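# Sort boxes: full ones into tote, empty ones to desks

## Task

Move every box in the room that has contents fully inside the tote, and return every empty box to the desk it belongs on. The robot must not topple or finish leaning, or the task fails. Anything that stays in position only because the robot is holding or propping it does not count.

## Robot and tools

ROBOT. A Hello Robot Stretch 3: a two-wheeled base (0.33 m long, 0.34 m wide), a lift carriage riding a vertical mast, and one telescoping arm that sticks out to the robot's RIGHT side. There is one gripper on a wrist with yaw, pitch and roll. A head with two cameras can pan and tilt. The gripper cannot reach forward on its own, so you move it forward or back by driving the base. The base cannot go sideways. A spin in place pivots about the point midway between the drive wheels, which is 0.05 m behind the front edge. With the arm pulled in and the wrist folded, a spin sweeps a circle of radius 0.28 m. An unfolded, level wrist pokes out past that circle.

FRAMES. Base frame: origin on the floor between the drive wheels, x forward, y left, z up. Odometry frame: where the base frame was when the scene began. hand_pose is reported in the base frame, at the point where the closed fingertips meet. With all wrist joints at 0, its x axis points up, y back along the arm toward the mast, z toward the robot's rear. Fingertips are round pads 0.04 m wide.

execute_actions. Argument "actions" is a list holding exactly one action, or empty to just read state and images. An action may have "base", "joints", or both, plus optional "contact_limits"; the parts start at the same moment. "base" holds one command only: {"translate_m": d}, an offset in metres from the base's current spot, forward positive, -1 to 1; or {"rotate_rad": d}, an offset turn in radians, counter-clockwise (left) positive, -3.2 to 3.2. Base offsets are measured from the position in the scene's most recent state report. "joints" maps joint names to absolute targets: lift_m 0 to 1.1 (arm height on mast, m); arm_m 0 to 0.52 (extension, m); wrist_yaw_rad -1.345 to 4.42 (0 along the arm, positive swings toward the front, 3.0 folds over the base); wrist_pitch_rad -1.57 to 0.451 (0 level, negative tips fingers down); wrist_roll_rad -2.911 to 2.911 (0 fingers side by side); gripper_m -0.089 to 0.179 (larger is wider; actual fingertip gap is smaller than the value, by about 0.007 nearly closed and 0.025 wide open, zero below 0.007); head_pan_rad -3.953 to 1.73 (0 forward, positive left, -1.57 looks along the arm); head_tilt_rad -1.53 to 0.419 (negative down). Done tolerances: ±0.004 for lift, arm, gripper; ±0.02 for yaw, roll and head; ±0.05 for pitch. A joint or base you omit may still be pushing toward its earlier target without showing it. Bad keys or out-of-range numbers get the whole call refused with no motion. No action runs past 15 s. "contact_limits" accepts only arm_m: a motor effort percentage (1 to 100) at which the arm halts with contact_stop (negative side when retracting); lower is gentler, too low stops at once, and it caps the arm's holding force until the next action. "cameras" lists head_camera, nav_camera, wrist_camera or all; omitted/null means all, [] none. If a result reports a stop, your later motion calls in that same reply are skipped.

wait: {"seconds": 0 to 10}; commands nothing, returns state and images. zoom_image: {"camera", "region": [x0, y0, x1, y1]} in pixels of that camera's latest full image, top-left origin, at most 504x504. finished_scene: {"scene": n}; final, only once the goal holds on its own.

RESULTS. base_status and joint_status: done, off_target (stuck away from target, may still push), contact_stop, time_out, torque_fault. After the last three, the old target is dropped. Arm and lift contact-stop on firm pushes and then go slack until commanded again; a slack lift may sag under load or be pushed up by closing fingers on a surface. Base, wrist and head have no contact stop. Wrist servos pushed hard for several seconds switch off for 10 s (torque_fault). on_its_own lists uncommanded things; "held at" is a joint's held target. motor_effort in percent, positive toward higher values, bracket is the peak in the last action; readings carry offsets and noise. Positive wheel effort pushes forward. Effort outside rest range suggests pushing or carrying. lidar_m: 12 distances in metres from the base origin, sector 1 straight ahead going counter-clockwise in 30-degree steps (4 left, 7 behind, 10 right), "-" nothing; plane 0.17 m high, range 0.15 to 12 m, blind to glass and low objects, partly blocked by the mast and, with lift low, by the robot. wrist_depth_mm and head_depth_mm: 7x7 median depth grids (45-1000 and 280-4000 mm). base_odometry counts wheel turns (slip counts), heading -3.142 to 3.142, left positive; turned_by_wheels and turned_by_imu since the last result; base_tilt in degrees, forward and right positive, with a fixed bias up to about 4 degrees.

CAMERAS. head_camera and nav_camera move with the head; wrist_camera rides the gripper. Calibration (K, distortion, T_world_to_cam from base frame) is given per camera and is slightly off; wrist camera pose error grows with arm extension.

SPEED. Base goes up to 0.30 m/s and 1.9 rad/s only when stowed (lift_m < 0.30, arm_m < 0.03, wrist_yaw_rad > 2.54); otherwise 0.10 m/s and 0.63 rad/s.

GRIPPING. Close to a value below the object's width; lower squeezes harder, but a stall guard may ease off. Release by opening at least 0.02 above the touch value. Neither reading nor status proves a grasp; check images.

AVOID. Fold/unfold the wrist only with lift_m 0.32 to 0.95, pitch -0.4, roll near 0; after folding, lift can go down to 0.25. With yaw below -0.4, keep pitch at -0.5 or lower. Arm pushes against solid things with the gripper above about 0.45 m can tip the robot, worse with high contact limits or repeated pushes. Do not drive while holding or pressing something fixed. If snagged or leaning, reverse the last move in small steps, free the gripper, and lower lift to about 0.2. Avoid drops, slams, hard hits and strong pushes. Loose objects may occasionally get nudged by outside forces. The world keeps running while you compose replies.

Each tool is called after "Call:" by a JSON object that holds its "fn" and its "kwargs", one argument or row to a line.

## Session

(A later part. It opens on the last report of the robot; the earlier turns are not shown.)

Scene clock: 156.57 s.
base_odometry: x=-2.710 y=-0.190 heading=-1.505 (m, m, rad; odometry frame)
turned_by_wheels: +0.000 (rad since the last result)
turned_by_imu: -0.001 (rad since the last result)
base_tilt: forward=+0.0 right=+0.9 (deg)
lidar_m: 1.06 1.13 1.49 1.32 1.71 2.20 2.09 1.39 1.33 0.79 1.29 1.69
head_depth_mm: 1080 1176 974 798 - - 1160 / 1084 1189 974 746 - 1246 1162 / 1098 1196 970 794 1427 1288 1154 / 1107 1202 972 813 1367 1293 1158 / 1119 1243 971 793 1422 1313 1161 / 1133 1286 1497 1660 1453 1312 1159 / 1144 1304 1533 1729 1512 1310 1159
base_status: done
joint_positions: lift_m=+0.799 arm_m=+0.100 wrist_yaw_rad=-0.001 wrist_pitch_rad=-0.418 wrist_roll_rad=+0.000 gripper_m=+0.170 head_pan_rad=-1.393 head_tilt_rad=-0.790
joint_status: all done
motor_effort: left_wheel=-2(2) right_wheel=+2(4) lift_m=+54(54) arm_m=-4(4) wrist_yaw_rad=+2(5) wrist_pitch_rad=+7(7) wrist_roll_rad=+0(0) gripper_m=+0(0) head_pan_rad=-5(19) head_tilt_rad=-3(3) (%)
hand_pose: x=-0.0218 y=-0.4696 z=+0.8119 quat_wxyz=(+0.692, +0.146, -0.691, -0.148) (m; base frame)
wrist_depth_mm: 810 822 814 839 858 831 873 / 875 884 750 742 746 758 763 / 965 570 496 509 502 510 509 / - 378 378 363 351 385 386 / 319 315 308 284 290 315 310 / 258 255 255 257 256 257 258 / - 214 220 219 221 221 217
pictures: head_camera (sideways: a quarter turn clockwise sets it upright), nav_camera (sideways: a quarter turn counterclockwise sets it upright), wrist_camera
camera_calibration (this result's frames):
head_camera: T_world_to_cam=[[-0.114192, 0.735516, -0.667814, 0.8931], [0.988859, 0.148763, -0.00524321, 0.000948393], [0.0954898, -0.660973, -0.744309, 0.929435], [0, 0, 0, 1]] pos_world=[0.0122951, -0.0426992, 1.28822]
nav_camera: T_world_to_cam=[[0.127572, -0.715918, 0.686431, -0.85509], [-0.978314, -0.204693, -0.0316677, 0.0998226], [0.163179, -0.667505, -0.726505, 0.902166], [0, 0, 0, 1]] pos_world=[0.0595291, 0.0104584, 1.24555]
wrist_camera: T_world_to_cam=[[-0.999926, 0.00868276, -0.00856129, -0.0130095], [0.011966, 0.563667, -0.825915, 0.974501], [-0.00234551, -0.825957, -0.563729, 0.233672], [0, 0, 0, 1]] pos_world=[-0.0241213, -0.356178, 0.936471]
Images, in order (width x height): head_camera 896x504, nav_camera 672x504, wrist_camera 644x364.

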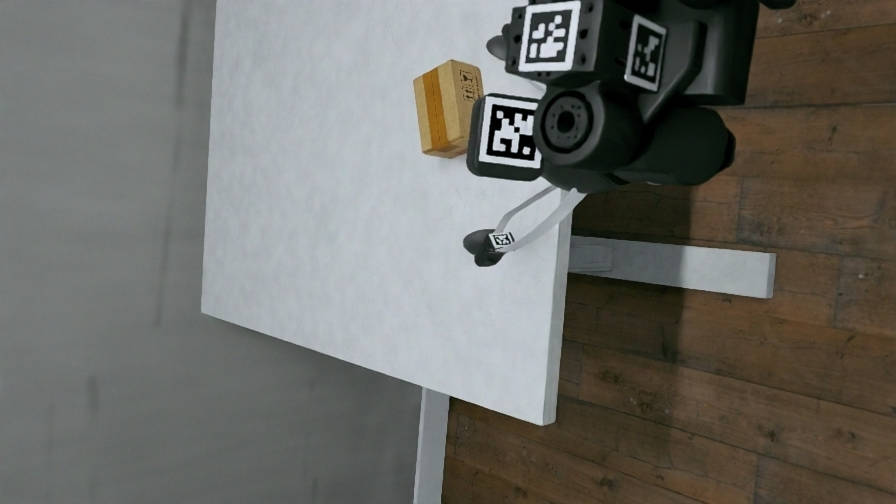

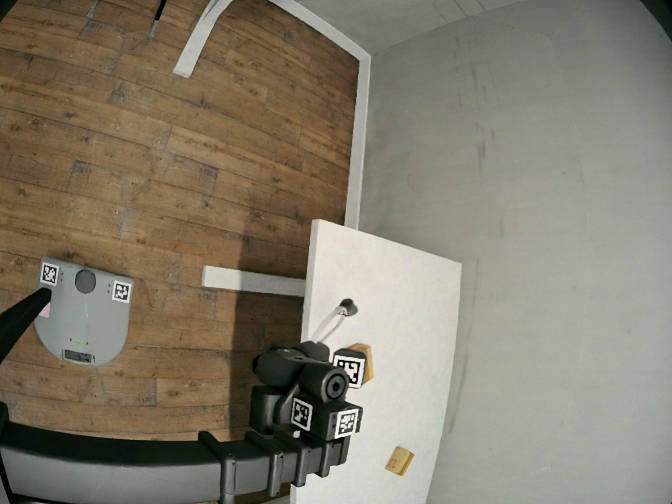

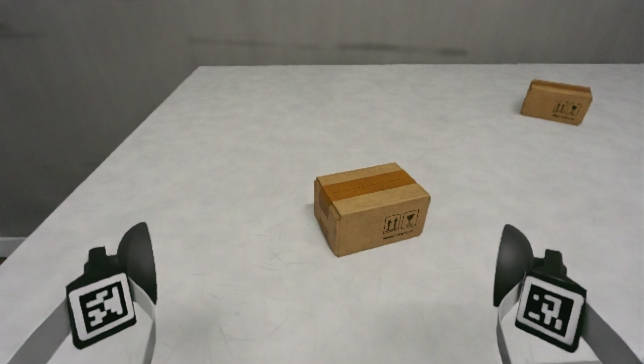

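Call:
{"fn": "execute_actions", "kwargs": {
  "actions": [
    {"base":{"translate_m":-0.05},"joints":{"lift_m":0.75}}
  ],
  "cameras": []
}}

Call:
{"fn": "execute_actions", "kwargs": {
  "actions": [
    {"joints":{"arm_m":0.235}}
  ],
  "cameras": ["wrist_camera"]
}}

Call:
{"fn": "execute_actions", "kwargs": {
  "actions": [
    {"joints":{"gripper_m":0.06}}
  ],
  "cameras": []
}}

Call:
{"fn": "execute_actions", "kwargs": {
  "actions": [
    {"joints":{"lift_m":0.8}}
  ],
  "cameras": ["wrist_camera"]
}}

Scene clock: 161.73 s.
base_odometry: x=-2.714 y=-0.140 heading=-1.505 (m, m, rad; odometry frame)
turned_by_wheels: +0.000 (rad since the last result)
turned_by_imu: -0.001 (rad since the last result)
base_tilt: forward=+0.0 right=+0.9 (deg)
lidar_m: 1.27 1.17 1.51 1.31 1.68 2.15 2.03 1.35 1.34 0.80 0.81 1.70
head_depth_mm: 1078 1178 975 795 703 - 1143 / 1089 1194 975 765 - - 1163 / 1102 1201 973 756 1427 1315 1160 / 1109 1201 972 793 1410 1317 1153 / 1120 1208 969 791 1408 1304 1156 / 1137 1291 1444 793 1446 1312 1157 / 1148 1305 1531 1736 1475 1312 1156
base_status: done
joint_positions: lift_m=+0.751 arm_m=+0.100 wrist_yaw_rad=-0.001 wrist_pitch_rad=-0.418 wrist_roll_rad=+0.000 gripper_m=+0.170 head_pan_rad=-1.393 head_tilt_rad=-0.790
joint_status: all done
motor_effort: left_wheel=-2(5) right_wheel=+1(3) lift_m=+15(50) arm_m=-3(3) wrist_yaw_rad=+2(3) wrist_pitch_rad=+7(7) wrist_roll_rad=+0(0) gripper_m=+1(0) head_pan_rad=-4(4) head_tilt_rad=-4(3) (%)
hand_pose: x=-0.0218 y=-0.4696 z=+0.7635 quat_wxyz=(+0.692, +0.146, -0.692, -0.147) (m; base frame)
wrist_depth_mm: 819 794 812 811 835 840 870 / 872 625 556 572 576 513 534 / 409 385 385 270 391 391 394 / 291 292 292 249 294 295 299 / 235 244 236 236 237 242 238 / 202 196 198 199 198 198 198 / - 176 180 181 185 194 878
pictures: none
No camera images: the call's "cameras" was empty. Leave "cameras" out to get every camera's image.

Scene clock: 163.97 s.
base_odometry: x=-2.714 y=-0.140 heading=-1.505 (m, m, rad; odometry frame)
turned_by_wheels: +0.000 (rad since the last result)
turned_by_imu: +0.000 (rad since the last result)
base_tilt: forward=+0.0 right=+0.9 (deg)
lidar_m: 1.27 1.17 1.51 1.32 1.67 2.15 2.04 1.35 1.34 0.80 0.81 1.69
head_depth_mm: 1082 1178 976 865 - 1315 1162 / 1091 1188 974 - 1455 1312 1162 / 1098 1202 973 779 1439 1311 1160 / 1113 1206 973 792 1388 1312 1160 / 1122 1212 970 790 1409 1302 1157 / 1133 1298 1433 790 1449 1310 1157 / 1144 1309 1535 1730 1481 1310 1154
base_status: not commanded
joint_positions: lift_m=+0.751 arm_m=+0.235 wrist_yaw_rad=-0.001 wrist_pitch_rad=-0.418 wrist_roll_rad=+0.000 gripper_m=+0.170 head_pan_rad=-1.393 head_tilt_rad=-0.790
joint_status: all done
motor_effort: left_wheel=-1(1) right_wheel=+1(1) lift_m=+15(15) arm_m=+4(4) wrist_yaw_rad=+2(3) wrist_pitch_rad=+8(7) wrist_roll_rad=+0(0) gripper_m=+0(0) head_pan_rad=-4(4) head_tilt_rad=-4(3) (%)
hand_pose: x=-0.0217 y=-0.6041 z=+0.7635 quat_wxyz=(+0.692, +0.147, -0.691, -0.147) (m; base frame)
wrist_depth_mm: 681 708 715 709 721 728 745 / 754 557 571 571 575 576 405 / 382 384 385 385 388 391 375 / 289 291 293 292 294 295 294 / 233 244 235 164 237 242 238 / 201 197 141 136 146 199 198 / - 164 123 131 160 170 168
pictures: wrist_camera
camera_calibration (this result's frames):
wrist_camera: T_world_to_cam=[[-0.999932, 0.00785718, -0.00856227, -0.0125692], [0.0115012, 0.563567, -0.82599, 1.01031], [-0.00166454, -0.826033, -0.56362, 0.0951274], [0, 0, 0, 1]] pos_world=[-0.0240297, -0.4907, 0.888013]
Images, in order (width x height): wrist_camera 644x364.

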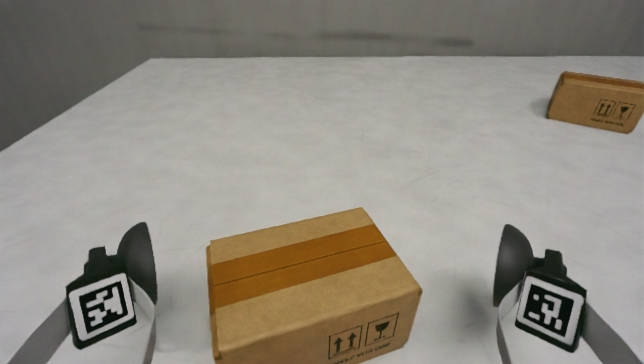

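Scene clock: 165.57 s.
base_odometry: x=-2.714 y=-0.140 heading=-1.505 (m, m, rad; odometry frame)
turned_by_wheels: +0.000 (rad since the last result)
turned_by_imu: +0.000 (rad since the last result)
base_tilt: forward=+0.0 right=+0.9 (deg)
lidar_m: 1.27 1.17 1.51 1.32 1.67 2.15 2.04 1.35 1.34 0.80 0.81 1.70
head_depth_mm: 1075 1176 973 862 - 1317 1160 / 1087 1193 973 - 1462 1312 1162 / 1099 1204 972 763 1440 1313 1156 / 1112 1201 971 791 1388 1315 1162 / 1124 1215 970 794 1406 1304 1153 / 1137 1293 1436 791 1448 1313 1155 / 1147 1314 1534 1738 1479 1309 1151
base_status: not commanded
joint_positions: lift_m=+0.751 arm_m=+0.235 wrist_yaw_rad=+0.005 wrist_pitch_rad=-0.418 wrist_roll_rad=+0.000 gripper_m=+0.061 head_pan_rad=-1.393 head_tilt_rad=-0.790
joint_status: all done
motor_effort: left_wheel=-1(2) right_wheel=+0(1) lift_m=+15(15) arm_m=+3(4) wrist_yaw_rad=-6(10) wrist_pitch_rad=+7(7) wrist_roll_rad=+0(0) gripper_m=-17(92) head_pan_rad=-4(5) head_tilt_rad=-3(4) (%)
hand_pose: x=-0.0204 y=-0.6042 z=+0.7635 quat_wxyz=(+0.692, +0.149, -0.691, -0.145) (m; base frame)
wrist_depth_mm: 701 696 697 709 722 731 742 / 766 565 566 563 575 580 435 / 410 381 382 387 387 392 374 / 291 289 291 292 295 292 296 / 233 234 235 164 236 238 237 / 197 195 136 137 137 202 198 / 167 168 124 125 152 165 169
pictures: none
No camera images: the call's "cameras" was empty. Leave "cameras" out to get every camera's image.

Scene clock: 166.87 s.
base_odometry: x=-2.714 y=-0.140 heading=-1.505 (m, m, rad; odometry frame)
turned_by_wheels: +0.000 (rad since the last result)
turned_by_imu: +0.000 (rad since the last result)
base_tilt: forward=+0.1 right=+0.9 (deg)
lidar_m: 1.27 1.17 1.51 1.31 1.68 2.15 2.04 1.35 1.33 0.80 0.81 1.70
head_depth_mm: 1075 1177 1007 - 1426 1320 1160 / 1088 1184 1007 - 1425 1320 1160 / 1096 1195 972 754 1424 1315 1160 / 1109 1201 974 792 1390 1315 1156 / 1123 1212 970 792 1412 1303 1160 / 1132 1290 1444 793 1448 1309 1160 / 1146 1314 1527 1742 1475 1309 1155
base_status: not commanded
joint_positions: lift_m=+0.799 arm_m=+0.235 wrist_yaw_rad=+0.001 wrist_pitch_rad=-0.449 wrist_roll_rad=+0.000 gripper_m=+0.061 head_pan_rad=-1.393 head_tilt_rad=-0.790
joint_status: all done
motor_effort: left_wheel=-1(1) right_wheel=+0(0) lift_m=+58(59) arm_m=+3(4) wrist_yaw_rad=-1(4) wrist_pitch_rad=+20(22) wrist_roll_rad=+0(0) gripper_m=-17(16) head_pan_rad=-4(4) head_tilt_rad=-3(3) (%)
hand_pose: x=-0.0212 y=-0.6002 z=+0.8050 quat_wxyz=(+0.690, +0.158, -0.689, -0.157) (m; base frame)
wrist_depth_mm: 693 701 717 711 739 737 744 / 757 742 642 650 650 665 666 / 819 458 458 460 465 466 412 / 353 357 353 358 356 356 362 / 289 286 291 164 290 294 292 / 242 243 137 138 138 249 246 / 210 207 125 125 151 208 213
pictures: wrist_camera
camera_calibration (this result's frames):
wrist_camera: T_world_to_cam=[[-0.999947, 0.00608663, -0.00833503, -0.0130408], [0.0103208, 0.58864, -0.808329, 1.04319], [-0.0000136644, -0.808372, -0.588672, 0.152568], [0, 0, 0, 1]] pos_world=[-0.0238046, -0.490651, 0.932943]
Images, in order (width x height): wrist_camera 644x364.

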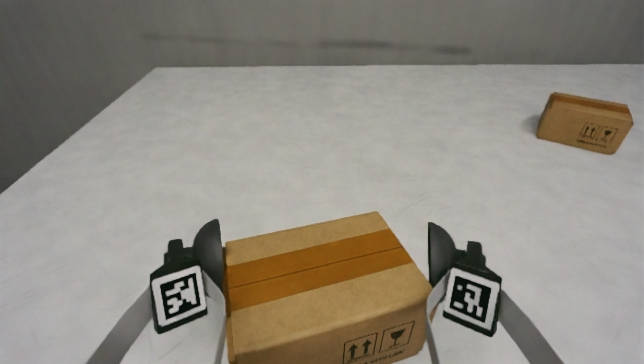

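Call:
{"fn": "execute_actions", "kwargs": {
  "actions": [
    {"joints":{"lift_m":0.757}}
  ],
  "cameras": []
}}

Call:
{"fn": "execute_actions", "kwargs": {
  "actions": [
    {"joints":{"gripper_m":0.17}}
  ],
  "cameras": []
}}

Call:
{"fn": "execute_actions", "kwargs": {
  "actions": [
    {"joints":{"arm_m":0.08,"lift_m":0.752}}
  ],
  "cameras": []
}}

Call:
{"fn": "execute_actions", "kwargs": {
  "actions": [
    {"base":{"translate_m":-0.085},"joints":{"wrist_yaw_rad":0.33,"wrist_pitch_rad":-0.42}}
  ],
  "cameras": []
}}

Call:
{"fn": "execute_actions", "kwargs": {
  "actions": [
    {"joints":{"arm_m":0.2}}
  ],
  "cameras": ["wrist_camera"]
}}

Scene clock: 170.93 s.
base_odometry: x=-2.714 y=-0.140 heading=-1.505 (m, m, rad; odometry frame)
turned_by_wheels: +0.000 (rad since the last result)
turned_by_imu: -0.001 (rad since the last result)
base_tilt: forward=+0.0 right=+0.9 (deg)
lidar_m: 1.27 1.17 1.51 1.31 1.68 2.15 2.04 1.35 1.34 0.80 0.81 1.70
head_depth_mm: 1083 1178 974 - - 1320 1164 / 1087 1187 974 - 1458 1313 1159 / 1100 1198 970 754 1434 1311 1158 / 1111 1198 972 793 1379 1316 1155 / 1121 1212 968 792 1409 1303 1158 / 1133 1295 1441 790 1450 1313 1157 / 1148 1308 1522 1730 1475 1309 1158
base_status: not commanded
joint_positions: lift_m=+0.758 arm_m=+0.235 wrist_yaw_rad=+0.001 wrist_pitch_rad=-0.446 wrist_roll_rad=+0.000 gripper_m=+0.061 head_pan_rad=-1.393 head_tilt_rad=-0.790
joint_status: all done
motor_effort: left_wheel=-1(1) right_wheel=+1(1) lift_m=+17(55) arm_m=+3(3) wrist_yaw_rad=-2(1) wrist_pitch_rad=+19(21) wrist_roll_rad=+0(0) gripper_m=-16(16) head_pan_rad=-4(4) head_tilt_rad=-4(3) (%)
hand_pose: x=-0.0212 y=-0.6005 z=+0.7640 quat_wxyz=(+0.690, +0.157, -0.689, -0.156) (m; base frame)
wrist_depth_mm: 712 699 714 724 739 741 744 / 755 521 521 522 531 536 398 / 367 368 369 370 371 373 376 / 283 283 283 284 288 289 290 / 231 232 234 164 230 233 234 / 194 195 138 137 138 201 198 / 169 168 125 125 152 165 171
pictures: none
No camera images: the call's "cameras" was empty. Leave "cameras" out to get every camera's image.

Scene clock: 172.53 s.
base_odometry: x=-2.714 y=-0.140 heading=-1.505 (m, m, rad; odometry frame)
turned_by_wheels: +0.000 (rad since the last result)
turned_by_imu: +0.000 (rad since the last result)
base_tilt: forward=+0.0 right=+0.8 (deg)
lidar_m: 1.27 1.17 1.51 1.32 1.68 2.15 2.03 1.35 1.34 0.80 0.81 1.70
head_depth_mm: 1080 1177 973 - - 1325 1166 / 1090 1189 977 - 1453 1316 1163 / 1098 1201 969 759 1435 1315 1155 / 1109 1199 973 783 1380 1310 1155 / 1126 1212 971 793 1412 1300 1159 / 1130 1293 1436 791 1448 1314 1158 / 1150 1310 1527 1726 1482 1310 1157
base_status: not commanded
joint_positions: lift_m=+0.758 arm_m=+0.235 wrist_yaw_rad=+0.001 wrist_pitch_rad=-0.420 wrist_roll_rad=+0.000 gripper_m=+0.170 head_pan_rad=-1.393 head_tilt_rad=-0.790
joint_status: all done
motor_effort: left_wheel=-1(1) right_wheel=+1(1) lift_m=+17(17) arm_m=+4(3) wrist_yaw_rad=-1(1) wrist_pitch_rad=+8(19) wrist_roll_rad=+0(0) gripper_m=+0(83) head_pan_rad=-5(4) head_tilt_rad=-3(3) (%)
hand_pose: x=-0.0214 y=-0.6040 z=+0.7700 quat_wxyz=(+0.692, +0.148, -0.691, -0.147) (m; base frame)
wrist_depth_mm: 685 697 703 723 719 727 732 / 752 634 585 581 597 599 611 / 412 399 398 403 398 403 380 / 300 302 303 306 307 308 306 / 242 252 244 173 245 252 247 / 210 203 154 145 155 206 206 / - 171 132 128 150 176 174
pictures: none
No camera images: the call's "cameras" was empty. Leave "cameras" out to get every camera's image.

Scene clock: 174.93 s.
base_odometry: x=-2.714 y=-0.140 heading=-1.505 (m, m, rad; odometry frame)
turned_by_wheels: +0.000 (rad since the last result)
turned_by_imu: +0.000 (rad since the last result)
base_tilt: forward=+0.1 right=+0.9 (deg)
lidar_m: 1.27 1.17 1.51 1.31 1.68 2.16 2.04 1.35 1.33 0.80 0.81 1.70
head_depth_mm: 1079 1177 974 797 719 - 1123 / 1087 1191 974 756 721 - 1144 / 1098 1198 972 755 718 1316 1152 / 1106 1203 970 792 1419 1316 1160 / 1123 1215 971 793 1408 1301 1152 / 1137 1294 1438 791 1451 1311 1156 / 1147 1300 1528 1730 1484 1307 1156
base_status: not commanded
joint_positions: lift_m=+0.753 arm_m=+0.080 wrist_yaw_rad=+0.000 wrist_pitch_rad=-0.419 wrist_roll_rad=+0.000 gripper_m=+0.170 head_pan_rad=-1.393 head_tilt_rad=-0.790
joint_status: all done
motor_effort: left_wheel=-1(1) right_wheel=+1(1) lift_m=+15(16) arm_m=-4(4) wrist_yaw_rad=+0(0) wrist_pitch_rad=+8(8) wrist_roll_rad=+0(0) gripper_m=+1(1) head_pan_rad=-5(5) head_tilt_rad=-3(3) (%)
hand_pose: x=-0.0214 y=-0.4495 z=+0.7653 quat_wxyz=(+0.692, +0.147, -0.691, -0.147) (m; base frame)
wrist_depth_mm: 850 850 836 837 857 861 878 / 910 628 564 580 586 521 589 / 696 389 392 274 395 395 397 / 295 294 297 270 298 299 299 / 236 248 238 239 241 246 241 / 205 198 200 200 202 206 209 / - 874 883 893 924 934 913
pictures: none
No camera images: the call's "cameras" was empty. Leave "cameras" out to get every camera's image.

Scene clock: 177.33 s.
base_odometry: x=-2.719 y=-0.055 heading=-1.505 (m, m, rad; odometry frame)
turned_by_wheels: +0.000 (rad since the last result)
turned_by_imu: +0.000 (rad since the last result)
base_tilt: forward=+0.0 right=+0.9 (deg)
lidar_m: 1.19 1.25 1.55 1.31 1.62 2.06 1.95 1.29 1.33 1.27 0.82 1.70
head_depth_mm: 1081 1186 976 796 705 - 1150 / 1094 1193 973 795 1460 - 1138 / 1106 1200 973 764 - - 1158 / 1118 1204 970 754 718 1318 1159 / 1128 1211 968 792 1385 1286 1158 / 1145 1252 964 792 1450 1304 1155 / 1153 1318 1478 790 1452 1313 1153
base_status: done
joint_positions: lift_m=+0.753 arm_m=+0.080 wrist_yaw_rad=+0.328 wrist_pitch_rad=-0.433 wrist_roll_rad=+0.000 gripper_m=+0.170 head_pan_rad=-1.393 head_tilt_rad=-0.790
joint_status: all done
motor_effort: left_wheel=-1(5) right_wheel=+1(3) lift_m=+15(14) arm_m=-4(4) wrist_yaw_rad=+3(3) wrist_pitch_rad=+5(6) wrist_roll_rad=+0(0) gripper_m=+0(0) head_pan_rad=-5(4) head_tilt_rad=-3(3) (%)
hand_pose: x=+0.0503 y=-0.4358 z=+0.7621 quat_wxyz=(+0.706, +0.263, -0.656, -0.037) (m; base frame)
wrist_depth_mm: - - 976 865 829 768 733 / - - 541 544 546 560 557 / - 370 375 301 299 378 380 / 284 285 287 276 276 289 290 / - 245 232 232 233 241 234 / - - - 211 203 196 197 / 885 876 908 916 914 882 180
pictures: none
No camera images: the call's "cameras" was empty. Leave "cameras" out to get every camera's image.

Scene clock: 179.47 s.
base_odometry: x=-2.719 y=-0.055 heading=-1.505 (m, m, rad; odometry frame)
turned_by_wheels: +0.000 (rad since the last result)
turned_by_imu: +0.000 (rad since the last result)
base_tilt: forward=+0.0 right=+0.8 (deg)
lidar_m: 1.19 1.25 1.55 1.31 1.62 2.07 1.95 1.29 1.33 1.27 0.82 1.70
head_depth_mm: 1084 1180 974 840 - 1306 1158 / 1093 1197 975 838 - 1314 1160 / 1105 1206 971 838 1458 1314 1162 / 1117 1206 970 756 1425 1312 1162 / 1129 1210 968 793 1386 1288 1159 / 1139 1249 967 791 1453 1312 1157 / 1144 1307 1470 790 1449 1309 1153
base_status: not commanded
joint_positions: lift_m=+0.753 arm_m=+0.200 wrist_yaw_rad=+0.329 wrist_pitch_rad=-0.434 wrist_roll_rad=+0.000 gripper_m=+0.170 head_pan_rad=-1.393 head_tilt_rad=-0.790
joint_status: all done
motor_effort: left_wheel=-2(1) right_wheel=+1(1) lift_m=+15(15) arm_m=+3(3) wrist_yaw_rad=+2(4) wrist_pitch_rad=+5(5) wrist_roll_rad=+0(0) gripper_m=+0(0) head_pan_rad=-4(4) head_tilt_rad=-4(3) (%)
hand_pose: x=+0.0504 y=-0.5552 z=+0.7620 quat_wxyz=(+0.706, +0.263, -0.656, -0.037) (m; base frame)
wrist_depth_mm: - 943 863 765 745 674 639 / - - 537 533 541 547 554 / - 374 373 377 379 380 379 / 284 285 273 198 289 289 287 / 230 241 215 169 224 239 234 / 200 195 189 184 189 196 196 / - 163 168 169 168 169 167
pictures: wrist_camera
camera_calibration (this result's frames):
wrist_camera: T_world_to_cam=[[-0.948607, -0.316344, -0.00844727, -0.123586], [-0.175834, 0.549084, -0.817062, 0.975282], [0.263111, -0.773585, -0.576489, 0.160387], [0, 0, 0, 1]] pos_world=[0.0120532, -0.450534, 0.888283]
Images, in order (width x height): wrist_camera 644x364.

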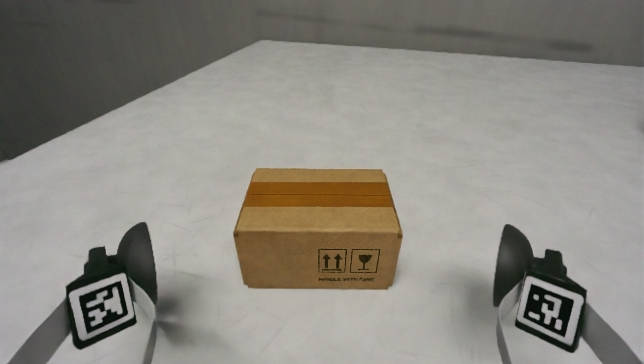

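Call:
{"fn": "execute_actions", "kwargs": {
  "actions": [
    {"base":{"translate_m":0.018},"joints":{"arm_m":0.258}}
  ],
  "cameras": ["wrist_camera"]
}}

Call:
{"fn": "execute_actions", "kwargs": {
  "actions": [
    {"joints":{"gripper_m":0.04}}
  ],
  "cameras": ["wrist_camera"]
}}

Call:
{"fn": "execute_actions", "kwargs": {
  "actions": [
    {"joints":{"lift_m":0.85}}
  ],
  "cameras": ["wrist_camera"]
}}

Scene clock: 183.90 s.
base_odometry: x=-2.718 y=-0.073 heading=-1.505 (m, m, rad; odometry frame)
turned_by_wheels: +0.000 (rad since the last result)
turned_by_imu: -0.001 (rad since the last result)
base_tilt: forward=+0.0 right=+0.9 (deg)
lidar_m: 1.17 1.23 1.54 1.31 1.63 2.08 1.97 1.30 1.34 1.27 0.82 1.71
head_depth_mm: 1081 1179 976 - 1065 1319 1162 / 1090 1192 971 - 1451 1320 1162 / 1103 1203 973 - 1422 1316 1159 / 1112 1205 970 765 1417 1317 1161 / 1124 1209 969 793 1402 1287 1159 / 1139 1268 967 792 1451 1307 1156 / 1151 1315 1498 790 1443 1312 1159
base_status: done
joint_positions: lift_m=+0.753 arm_m=+0.258 wrist_yaw_rad=+0.329 wrist_pitch_rad=-0.434 wrist_roll_rad=+0.000 gripper_m=+0.170 head_pan_rad=-1.393 head_tilt_rad=-0.790
joint_status: all done
motor_effort: left_wheel=-2(3) right_wheel=+2(5) lift_m=+15(14) arm_m=+4(3) wrist_yaw_rad=+2(2) wrist_pitch_rad=+5(6) wrist_roll_rad=+0(0) gripper_m=+1(0) head_pan_rad=-4(5) head_tilt_rad=-3(3) (%)
hand_pose: x=+0.0504 y=-0.6132 z=+0.7620 quat_wxyz=(+0.706, +0.263, -0.656, -0.037) (m; base frame)
wrist_depth_mm: 964 859 778 735 681 625 588 / - 962 536 536 541 542 542 / - 369 371 373 373 379 381 / 283 283 286 288 288 287 289 / 229 239 222 160 235 238 235 / 200 195 139 135 184 196 196 / - 163 119 118 123 168 166
pictures: wrist_camera
camera_calibration (this result's frames):
wrist_camera: T_world_to_cam=[[-0.948594, -0.316383, -0.00844687, -0.14195], [-0.17587, 0.549117, -0.817031, 1.00712], [0.263133, -0.773546, -0.576531, 0.115573], [0, 0, 0, 1]] pos_world=[0.0120575, -0.508533, 0.888277]
Images, in order (width x height): wrist_camera 644x364.

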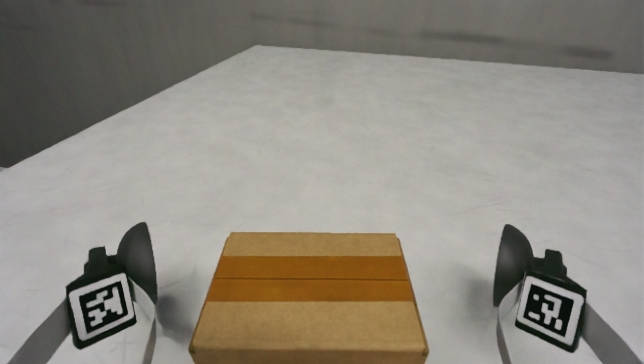

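Scene clock: 185.70 s.
base_odometry: x=-2.718 y=-0.073 heading=-1.505 (m, m, rad; odometry frame)
turned_by_wheels: +0.000 (rad since the last result)
turned_by_imu: +0.000 (rad since the last result)
base_tilt: forward=+0.1 right=+0.9 (deg)
lidar_m: 1.17 1.23 1.54 1.31 1.63 2.08 1.97 1.30 1.34 1.27 0.82 1.70
head_depth_mm: 1076 1185 975 - 1063 1318 1162 / 1097 1192 974 - 1452 1314 1160 / 1107 1202 969 - 1422 1310 1158 / 1113 1200 969 762 1422 1311 1158 / 1128 1206 968 792 1397 1287 1159 / 1137 1264 969 791 1446 1313 1153 / 1149 1314 1504 791 1438 1310 1157
base_status: not commanded
joint_positions: lift_m=+0.753 arm_m=+0.258 wrist_yaw_rad=+0.333 wrist_pitch_rad=-0.436 wrist_roll_rad=+0.000 gripper_m=+0.041 head_pan_rad=-1.393 head_tilt_rad=-0.790
joint_status: all done
motor_effort: left_wheel=-1(1) right_wheel=+0(1) lift_m=+15(15) arm_m=+3(4) wrist_yaw_rad=-3(9) wrist_pitch_rad=+6(6) wrist_roll_rad=+0(0) gripper_m=-21(95) head_pan_rad=-4(4) head_tilt_rad=-3(4) (%)
hand_pose: x=+0.0511 y=-0.6127 z=+0.7614 quat_wxyz=(+0.706, +0.265, -0.655, -0.037) (m; base frame)
wrist_depth_mm: 957 856 780 728 669 627 584 / - 977 524 530 531 535 541 / - 367 369 370 369 374 379 / 282 283 281 284 286 286 286 / 229 231 231 230 233 230 232 / 193 194 134 135 135 198 194 / 166 164 117 116 119 168 167
pictures: wrist_camera
camera_calibration (this result's frames):
wrist_camera: T_world_to_cam=[[-0.94748, -0.319702, -0.00852871, -0.143205], [-0.178403, 0.550478, -0.815565, 1.00631], [0.265433, -0.77121, -0.578602, 0.118373], [0, 0, 0, 1]] pos_world=[0.0124252, -0.508446, 0.887983]
Images, in order (width x height): wrist_camera 644x364.

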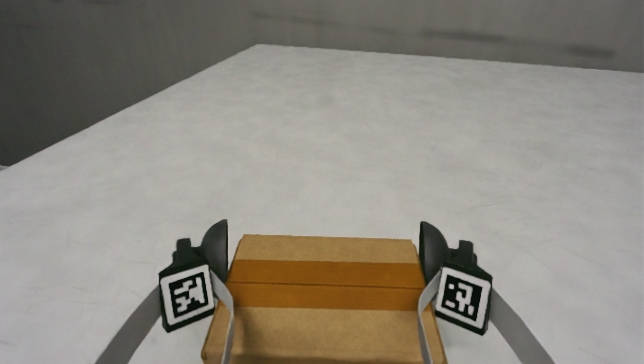

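Scene clock: 187.43 s.
base_odometry: x=-2.718 y=-0.073 heading=-1.505 (m, m, rad; odometry frame)
turned_by_wheels: +0.000 (rad since the last result)
turned_by_imu: +0.000 (rad since the last result)
base_tilt: forward=+0.0 right=+0.9 (deg)
lidar_m: 1.17 1.23 1.54 1.31 1.63 2.08 1.97 1.30 1.34 1.27 0.82 1.71
head_depth_mm: 1085 1177 - 757 720 1314 1163 / 1091 1192 1078 755 1427 1313 1160 / 1098 1204 1024 753 1422 1314 1164 / 1113 1202 986 774 1420 1314 1156 / 1130 1207 968 791 1395 1288 1159 / 1140 1265 967 790 1447 1308 1154 / 1152 1319 1498 789 1448 1306 1159
base_status: not commanded
joint_positions: lift_m=+0.849 arm_m=+0.258 wrist_yaw_rad=+0.332 wrist_pitch_rad=-0.466 wrist_roll_rad=+0.000 gripper_m=+0.044 head_pan_rad=-1.393 head_tilt_rad=-0.790
joint_status: all done
motor_effort: left_wheel=-1(1) right_wheel=+1(1) lift_m=+58(57) arm_m=+4(3) wrist_yaw_rad=-1(3) wrist_pitch_rad=+19(21) wrist_roll_rad=+0(0) gripper_m=-20(21) head_pan_rad=-4(4) head_tilt_rad=-4(3) (%)
hand_pose: x=+0.0495 y=-0.6090 z=+0.8511 quat_wxyz=(+0.706, +0.275, -0.651, -0.048) (m; base frame)
wrist_depth_mm: 950 866 802 740 678 625 593 / - 994 867 742 726 687 628 / - - 544 538 549 556 558 / - 425 425 430 427 431 431 / - 350 351 352 353 355 353 / 295 295 135 135 135 303 299 / 255 255 120 117 120 259 258
pictures: wrist_camera
camera_calibration (this result's frames):
wrist_camera: T_world_to_cam=[[-0.948014, -0.318121, -0.00828487, -0.141999], [-0.185455, 0.573446, -0.797976, 1.07659], [0.258604, -0.754956, -0.602632, 0.204241], [0, 0, 0, 1]] pos_world=[0.0122255, -0.508348, 0.981001]
Images, in order (width x height): wrist_camera 644x364.

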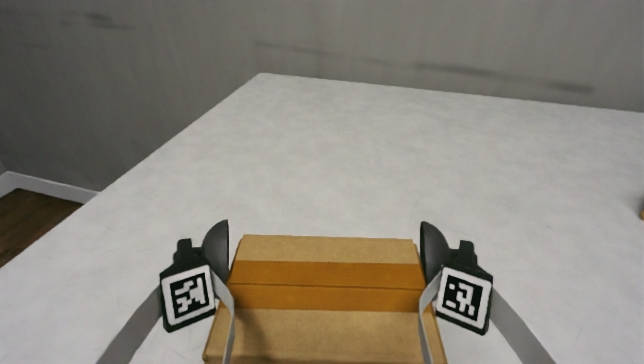

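Call:
{"fn": "execute_actions", "kwargs": {
  "actions": [
    {"base":{"translate_m":-1.0},"joints":{"arm_m":0.0,"wrist_yaw_rad":0.0,"head_pan_rad":-1.9,"head_tilt_rad":-0.9}}
  ],
  "cameras": []
}}

Call:
{"fn": "execute_actions", "kwargs": {
  "actions": [
    {"base":{"translate_m":-0.45}}
  ]
}}

Scene clock: 202.47 s.
base_odometry: x=-2.784 y=+0.925 heading=-1.505 (m, m, rad; odometry frame)
turned_by_wheels: +0.000 (rad since the last result)
turned_by_imu: -0.002 (rad since the last result)
base_tilt: forward=+0.0 right=+0.9 (deg)
lidar_m: 2.17 2.20 1.53 1.25 1.48 1.03 0.98 1.00 1.31 0.87 1.36 1.46
head_depth_mm: 1361 1474 1620 1620 - - - / 1428 1652 1833 1683 - - 1129 / 1365 1593 1840 1647 - - 1146 / 1311 1520 1785 1640 - - 1130 / 1255 1448 1571 771 - - 1113 / 1212 1282 845 758 - 1247 1126 / 1161 1022 843 750 1397 1254 1130
base_status: done
joint_positions: lift_m=+0.849 arm_m=+0.000 wrist_yaw_rad=+0.000 wrist_pitch_rad=-0.466 wrist_roll_rad=+0.000 gripper_m=+0.044 head_pan_rad=-1.893 head_tilt_rad=-0.889
joint_status: all done
motor_effort: left_wheel=-1(4) right_wheel=+2(2) lift_m=+58(57) arm_m=-4(5) wrist_yaw_rad=+0(2) wrist_pitch_rad=+19(19) wrist_roll_rad=+0(0) gripper_m=-20(19) head_pan_rad=-5(47) head_tilt_rad=-3(10) (%)
hand_pose: x=-0.0215 y=-0.3633 z=+0.8511 quat_wxyz=(+0.688, +0.164, -0.688, -0.163) (m; base frame)
wrist_depth_mm: 962 963 977 993 - - - / 761 778 762 759 - - - / 544 549 496 555 - - - / 427 428 432 429 475 - - / 374 378 383 377 393 - - / - - 135 135 135 - - / 975 995 120 117 120 963 956
pictures: none
No camera images: the call's "cameras" was empty. Leave "cameras" out to get every camera's image.

Scene clock: 207.97 s.
base_odometry: x=-2.813 y=+1.374 heading=-1.505 (m, m, rad; odometry frame)
turned_by_wheels: +0.000 (rad since the last result)
turned_by_imu: -0.001 (rad since the last result)
base_tilt: forward=+0.0 right=+0.9 (deg)
lidar_m: 2.65 1.85 1.30 1.39 0.80 0.56 0.53 0.54 0.71 1.35 0.98 1.82
head_depth_mm: 734 794 866 954 - - - / 847 933 1038 1147 - - 1136 / 1013 1132 1285 1467 - - 1147 / 1241 1426 1684 1633 - - 1135 / 1281 1484 1748 1677 - - 1109 / 1235 1415 1651 1670 - 1248 1126 / 1191 1352 1575 1628 1391 1257 1132
base_status: done
joint_positions: lift_m=+0.849 arm_m=+0.000 wrist_yaw_rad=+0.000 wrist_pitch_rad=-0.466 wrist_roll_rad=+0.000 gripper_m=+0.044 head_pan_rad=-1.893 head_tilt_rad=-0.889
joint_status: not commanded
motor_effort: left_wheel=-1(5) right_wheel=+2(3) lift_m=+58(58) arm_m=-4(4) wrist_yaw_rad=+1(0) wrist_pitch_rad=+19(19) wrist_roll_rad=+0(0) gripper_m=-19(20) head_pan_rad=-4(4) head_tilt_rad=-4(3) (%)
hand_pose: x=-0.0215 y=-0.3633 z=+0.8511 quat_wxyz=(+0.688, +0.164, -0.688, -0.163) (m; base frame)
wrist_depth_mm: 993 - - - - 796 540 / 760 758 - - - 789 541 / 545 614 - - - 819 542 / 424 826 - - - 809 550 / - - - - - 811 552 / - - 135 135 135 767 554 / 994 954 120 117 121 887 546
pictures: head_camera (sideways: a quarter turn clockwise sets it upright), nav_camera (sideways: a quarter turn counterclockwise sets it upright), wrist_camera
camera_calibration (this result's frames):
head_camera: T_world_to_cam=[[0.272089, 0.7591, -0.591383, 0.791158], [0.939323, -0.342939, -0.0080242, 0.00487025], [-0.208899, -0.553317, -0.806351, 1.01196], [0, 0, 0, 1]] pos_world=[-0.00844157, -0.0389617, 1.28391]
nav_camera: T_world_to_cam=[[-0.251556, -0.750131, 0.611574, -0.755239], [-0.955648, 0.292507, -0.0343058, 0.103115], [-0.153156, -0.593079, -0.790443, 0.987238], [0, 0, 0, 1]] pos_world=[0.0597574, -0.01118, 1.24578]
wrist_camera: T_world_to_cam=[[-0.999938, 0.00737406, -0.00828465, -0.0139168], [0.0110553, 0.602693, -0.797896, 0.937273], [-0.000890639, -0.797939, -0.602738, 0.386993], [0, 0, 0, 1]] pos_world=[-0.023933, -0.255988, 0.980986]
Images, in order (width x height): head_camera 896x504, nav_camera 672x504, wrist_camera 644x364.

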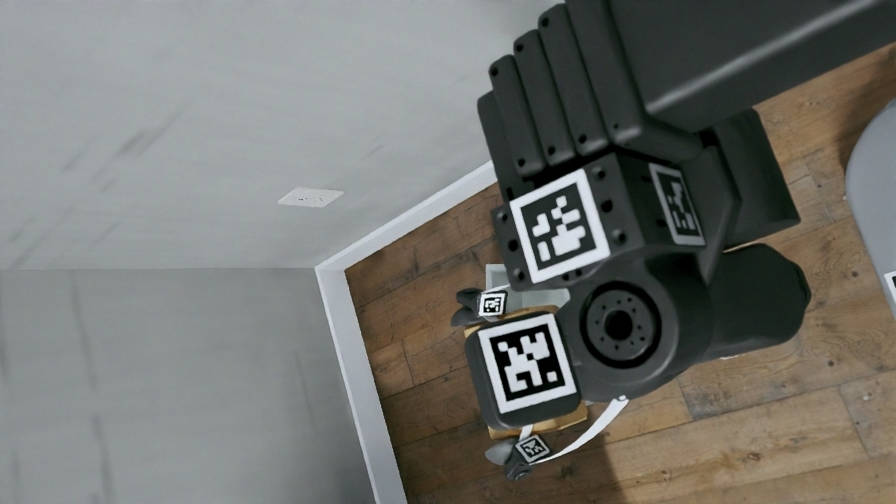

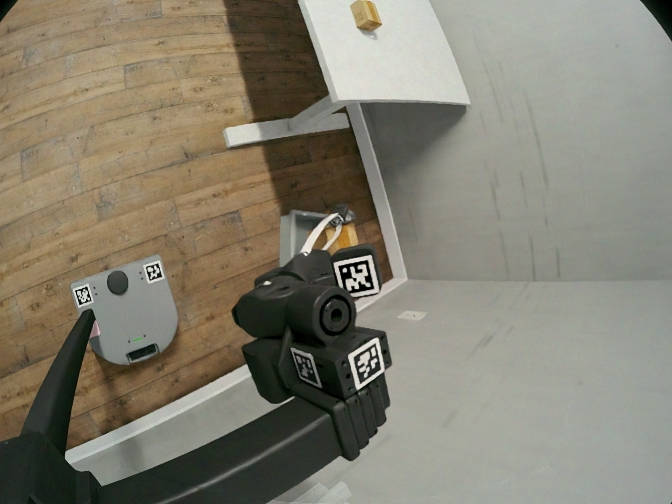

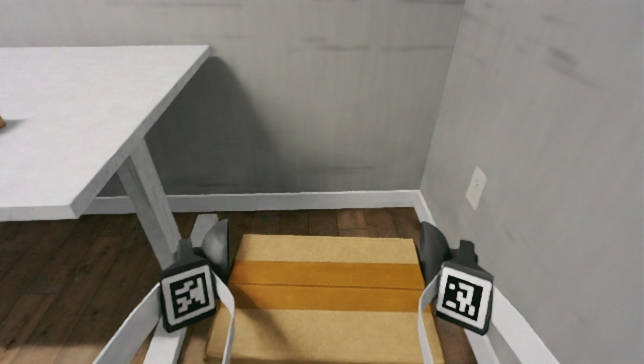

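Arm hides the tote; lower it and look.

Call:
{"fn": "execute_actions", "kwargs": {
  "actions": [
    {"joints":{"lift_m":0.45,"head_pan_rad":-1.5,"head_tilt_rad":-0.95}}
  ]
}}

Scene clock: 215.20 s.
base_odometry: x=-2.813 y=+1.374 heading=-1.505 (m, m, rad; odometry frame)
turned_by_wheels: +0.000 (rad since the last result)
turned_by_imu: -0.001 (rad since the last result)
base_tilt: forward=+0.0 right=+0.9 (deg)
lidar_m: 2.65 1.85 1.30 1.39 0.80 0.56 0.53 0.54 0.71 1.36 0.98 1.81
head_depth_mm: 1260 1439 1611 1529 1383 1246 1120 / 1258 1468 1727 1585 1392 1244 - / 1258 1471 1723 1583 1362 1224 - / 1257 1469 1719 1576 1388 1213 1140 / 1252 1464 1719 1575 1389 1239 1120 / 1228 1467 1723 1572 1390 1234 1118 / 1151 969 1250 1476 1361 1233 1113
base_status: not commanded
joint_positions: lift_m=+0.451 arm_m=+0.000 wrist_yaw_rad=+0.000 wrist_pitch_rad=-0.466 wrist_roll_rad=+0.000 gripper_m=+0.044 head_pan_rad=-1.507 head_tilt_rad=-0.938
joint_status: all done
motor_effort: left_wheel=-2(1) right_wheel=+2(1) lift_m=+19(51) arm_m=-4(4) wrist_yaw_rad=+0(0) wrist_pitch_rad=+19(19) wrist_roll_rad=+0(0) gripper_m=-20(19) head_pan_rad=+5(41) head_tilt_rad=-4(9) (%)
hand_pose: x=-0.0215 y=-0.3633 z=+0.4526 quat_wxyz=(+0.688, +0.164, -0.688, -0.164) (m; base frame)
wrist_depth_mm: 598 - - - - 804 542 / - - - - - 797 541 / - - - - - 806 557 / 962 905 956 884 997 802 544 / 795 776 793 655 805 759 556 / 652 679 135 135 135 689 548 / 582 583 120 117 121 585 538
pictures: head_camera (sideways: a quarter turn clockwise sets it upright), nav_camera (sideways: a quarter turn counterclockwise sets it upright), wrist_camera
camera_calibration (this result's frames):
head_camera: T_world_to_cam=[[-0.0354022, 0.833739, -0.551023, 0.740453], [0.999299, 0.0362295, -0.00938536, 0.00627592], [0.0121383, -0.550969, -0.834437, 1.04713], [0, 0, 0, 1]] pos_world=[0.00723178, -0.040636, 1.28183]
nav_camera: T_world_to_cam=[[0.0511143, -0.81871, 0.571927, -0.705432], [-0.995579, -0.0869559, -0.0355, 0.104911], [0.0787967, -0.567584, -0.819536, 1.02365], [0, 0, 0, 1]] pos_world=[0.0598446, 0.0125842, 1.2461]
wrist_camera: T_world_to_cam=[[-0.999938, 0.00737608, -0.00828291, -0.0172187], [0.0110553, 0.602905, -0.797737, 0.619273], [-0.000890356, -0.797779, -0.602949, 0.146975], [0, 0, 0, 1]] pos_world=[-0.023933, -0.255983, 0.582493]
Images, in order (width x height): head_camera 896x504, nav_camera 672x504, wrist_camera 644x364.

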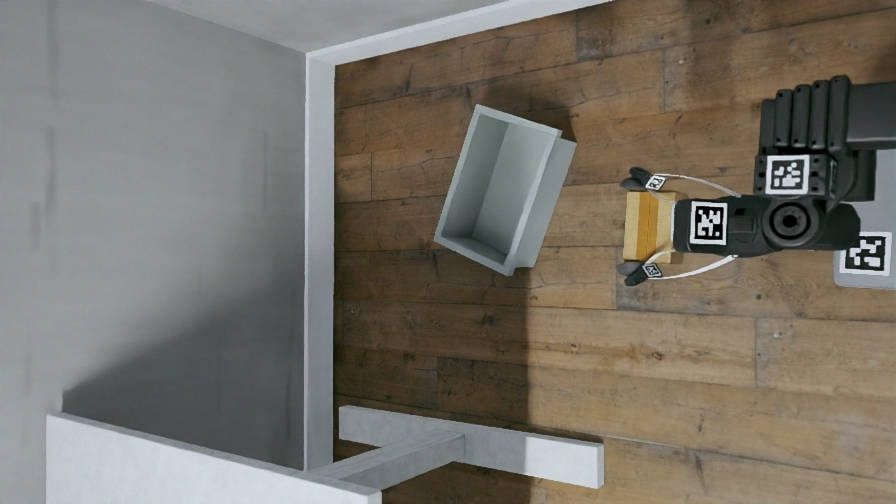

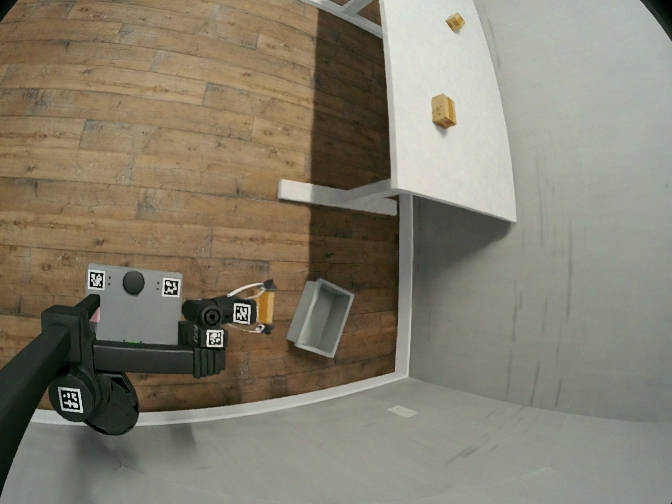

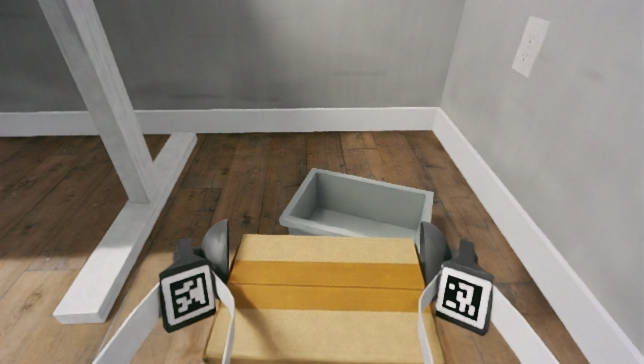

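Call:
{"fn": "execute_actions", "kwargs": {
  "actions": [
    {"joints":{"wrist_yaw_rad":-0.36,"wrist_pitch_rad":-0.75,"arm_m":0.2,"lift_m":0.42}}
  ],
  "cameras": ["head_camera","wrist_camera"]
}}

Scene clock: 225.20 s.
base_odometry: x=-2.813 y=+1.374 heading=-1.505 (m, m, rad; odometry frame)
turned_by_wheels: +0.000 (rad since the last result)
turned_by_imu: -0.001 (rad since the last result)
base_tilt: forward=+0.0 right=+0.9 (deg)
lidar_m: 2.64 1.84 1.30 1.39 0.80 0.56 0.53 0.54 0.71 1.36 0.98 1.82
head_depth_mm: 1255 1436 1610 1523 1383 1245 1127 / 1261 1475 1717 1588 1402 1261 1132 / 1260 1473 1721 1588 1452 1223 1145 / 1256 1476 1719 1574 1385 1242 1143 / 1254 1470 1723 1567 1380 1243 1118 / 1225 1472 1722 1568 1383 1233 1118 / 1154 969 1252 1484 1354 1237 1116
base_status: not commanded
joint_positions: lift_m=+0.421 arm_m=+0.200 wrist_yaw_rad=-0.359 wrist_pitch_rad=-0.782 wrist_roll_rad=+0.000 gripper_m=+0.044 head_pan_rad=-1.507 head_tilt_rad=-0.938
joint_status: all done
motor_effort: left_wheel=-1(1) right_wheel=+1(1) lift_m=+19(22) arm_m=+3(5) wrist_yaw_rad=+0(4) wrist_pitch_rad=+13(19) wrist_roll_rad=+0(0) gripper_m=-19(20) head_pan_rad=+6(6) head_tilt_rad=-4(4) (%)
hand_pose: x=-0.0795 y=-0.4989 z=+0.3616 quat_wxyz=(+0.595, +0.149, -0.691, -0.382) (m; base frame)
wrist_depth_mm: 746 806 915 921 704 493 382 / 795 824 818 832 739 518 396 / 713 716 583 607 701 558 415 / 643 637 612 640 632 581 440 / 563 573 521 523 565 555 458 / 511 506 136 136 136 524 471 / 469 469 122 119 122 479 464
pictures: head_camera (sideways: a quarter turn clockwise sets it upright), wrist_camera
camera_calibration (this result's frames):
head_camera: T_world_to_cam=[[-0.0354422, 0.833831, -0.550881, 0.740268], [0.999298, 0.0362718, -0.00939004, 0.00628202], [0.0121517, -0.550827, -0.834531, 1.04725], [0, 0, 0, 1]] pos_world=[0.00723322, -0.0406325, 1.28182]
wrist_camera: T_world_to_cam=[[-0.932454, 0.361247, -0.00542572, 0.105834], [0.299481, 0.764448, -0.570904, 0.650614], [-0.20209, -0.533967, -0.820999, 0.178322], [0, 0, 0, 1]] pos_world=[-0.0601242, -0.440374, 0.518415]
Images, in order (width x height): head_camera 896x504, wrist_camera 644x364.

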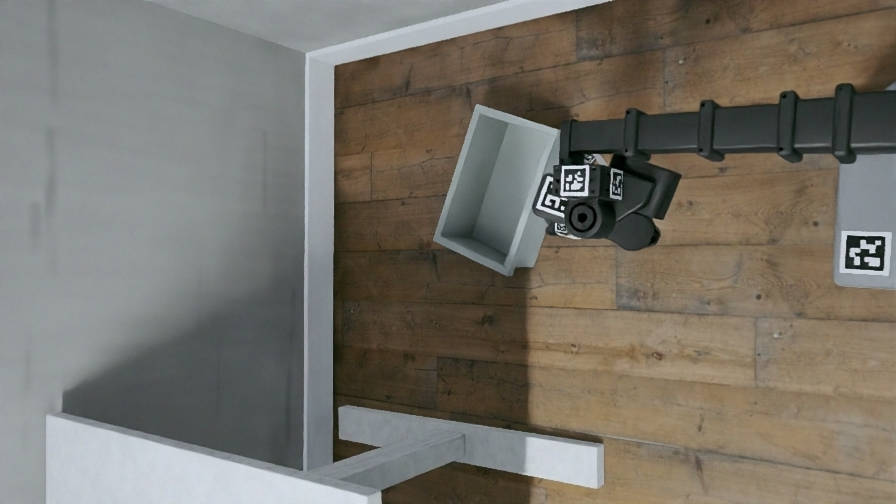

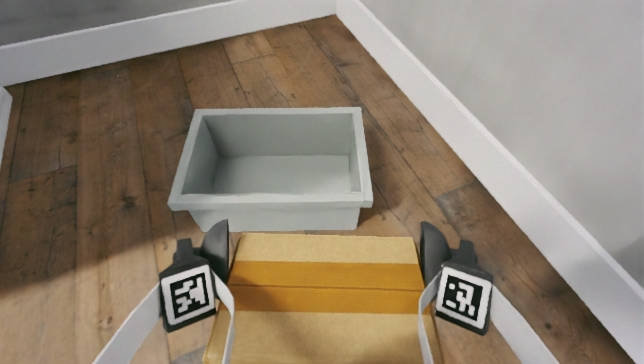

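Call:
{"fn": "execute_actions", "kwargs": {
  "actions": [
    {"base":{"translate_m":-0.02},"joints":{"arm_m":0.41,"lift_m":0.33}}
  ]
}}

Scene clock: 233.87 s.
base_odometry: x=-2.815 y=+1.394 heading=-1.505 (m, m, rad; odometry frame)
turned_by_wheels: +0.000 (rad since the last result)
turned_by_imu: -0.001 (rad since the last result)
base_tilt: forward=+0.0 right=+0.9 (deg)
lidar_m: 2.66 1.86 1.30 1.45 0.77 0.54 0.51 0.52 0.69 1.36 0.99 1.82
head_depth_mm: 1266 1439 1542 1500 1371 1242 1131 / 1257 1477 1721 1575 1388 1246 1139 / 1259 1469 1726 1642 1368 1242 1136 / 1260 1468 1716 1571 1382 1241 1141 / 1253 1470 1729 1576 1385 1236 1123 / 1250 1472 1718 1577 1383 1239 1121 / 1151 1007 1635 1483 1361 1232 1120
base_status: done
joint_positions: lift_m=+0.331 arm_m=+0.410 wrist_yaw_rad=-0.360 wrist_pitch_rad=-0.783 wrist_roll_rad=+0.000 gripper_m=+0.044 head_pan_rad=-1.507 head_tilt_rad=-0.938
joint_status: all done
motor_effort: left_wheel=-2(5) right_wheel=+2(4) lift_m=+19(19) arm_m=+4(5) wrist_yaw_rad=+0(1) wrist_pitch_rad=+13(14) wrist_roll_rad=+0(0) gripper_m=-20(20) head_pan_rad=+4(4) head_tilt_rad=-3(4) (%)
hand_pose: x=-0.0795 y=-0.7087 z=+0.2715 quat_wxyz=(+0.595, +0.149, -0.691, -0.383) (m; base frame)
wrist_depth_mm: 583 635 714 755 642 458 352 / 620 664 668 681 643 479 366 / 576 588 584 589 598 497 389 / 518 518 399 407 434 509 402 / 463 452 434 453 433 471 412 / 419 425 135 136 136 427 418 / 387 371 122 119 122 380 387
pictures: head_camera (sideways: a quarter turn clockwise sets it upright), nav_camera (sideways: a quarter turn counterclockwise sets it upright), wrist_camera
camera_calibration (this result's frames):
head_camera: T_world_to_cam=[[-0.0356204, 0.83383, -0.550871, 0.740255], [0.99929, 0.0364849, -0.00939038, 0.0062825], [0.0122685, -0.550814, -0.834538, 1.04726], [0, 0, 0, 1]] pos_world=[0.00724187, -0.0406321, 1.28182]
nav_camera: T_world_to_cam=[[0.0513288, -0.818802, 0.571777, -0.705238], [-0.995558, -0.0872022, -0.0355043, 0.104916], [0.0789312, -0.567415, -0.81964, 1.02378], [0, 0, 0, 1]] pos_world=[0.0598407, 0.012608, 1.2461]
wrist_camera: T_world_to_cam=[[-0.932356, 0.3615, -0.00541861, 0.181347], [0.299826, 0.76474, -0.57033, 0.759663], [-0.202031, -0.533376, -0.821398, -0.00719302], [0, 0, 0, 1]] pos_world=[-0.0601397, -0.650338, 0.428333]
Images, in order (width x height): head_camera 896x504, nav_camera 672x504, wrist_camera 644x364.

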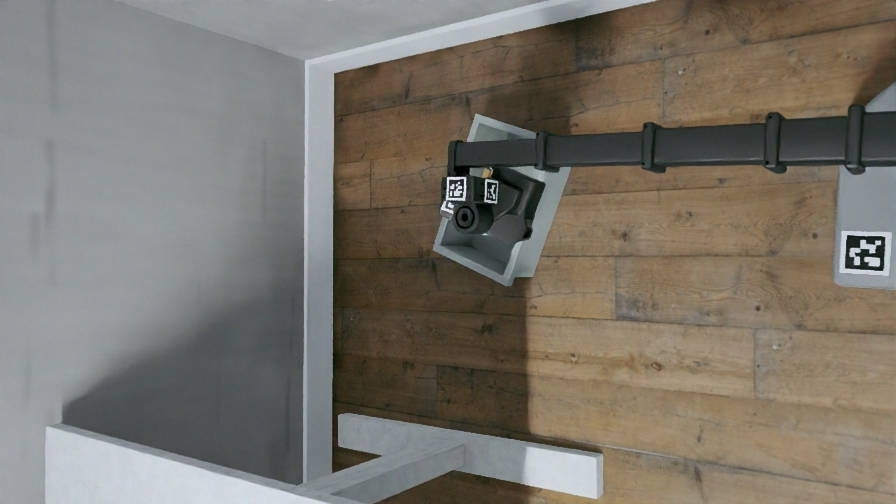

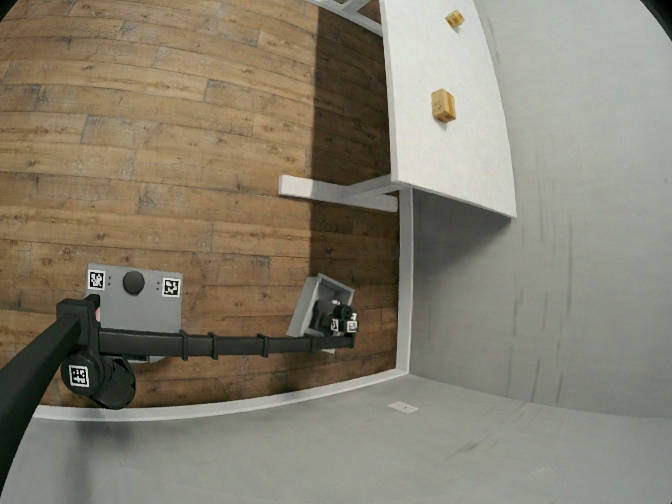

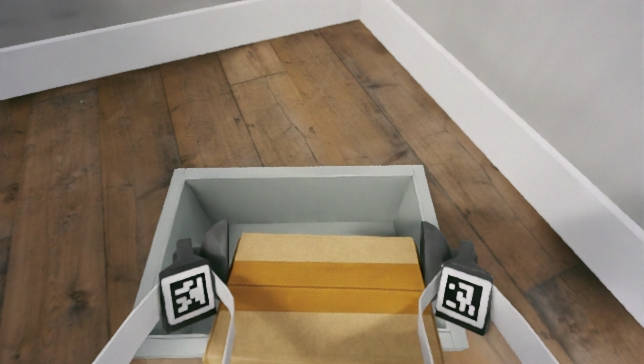

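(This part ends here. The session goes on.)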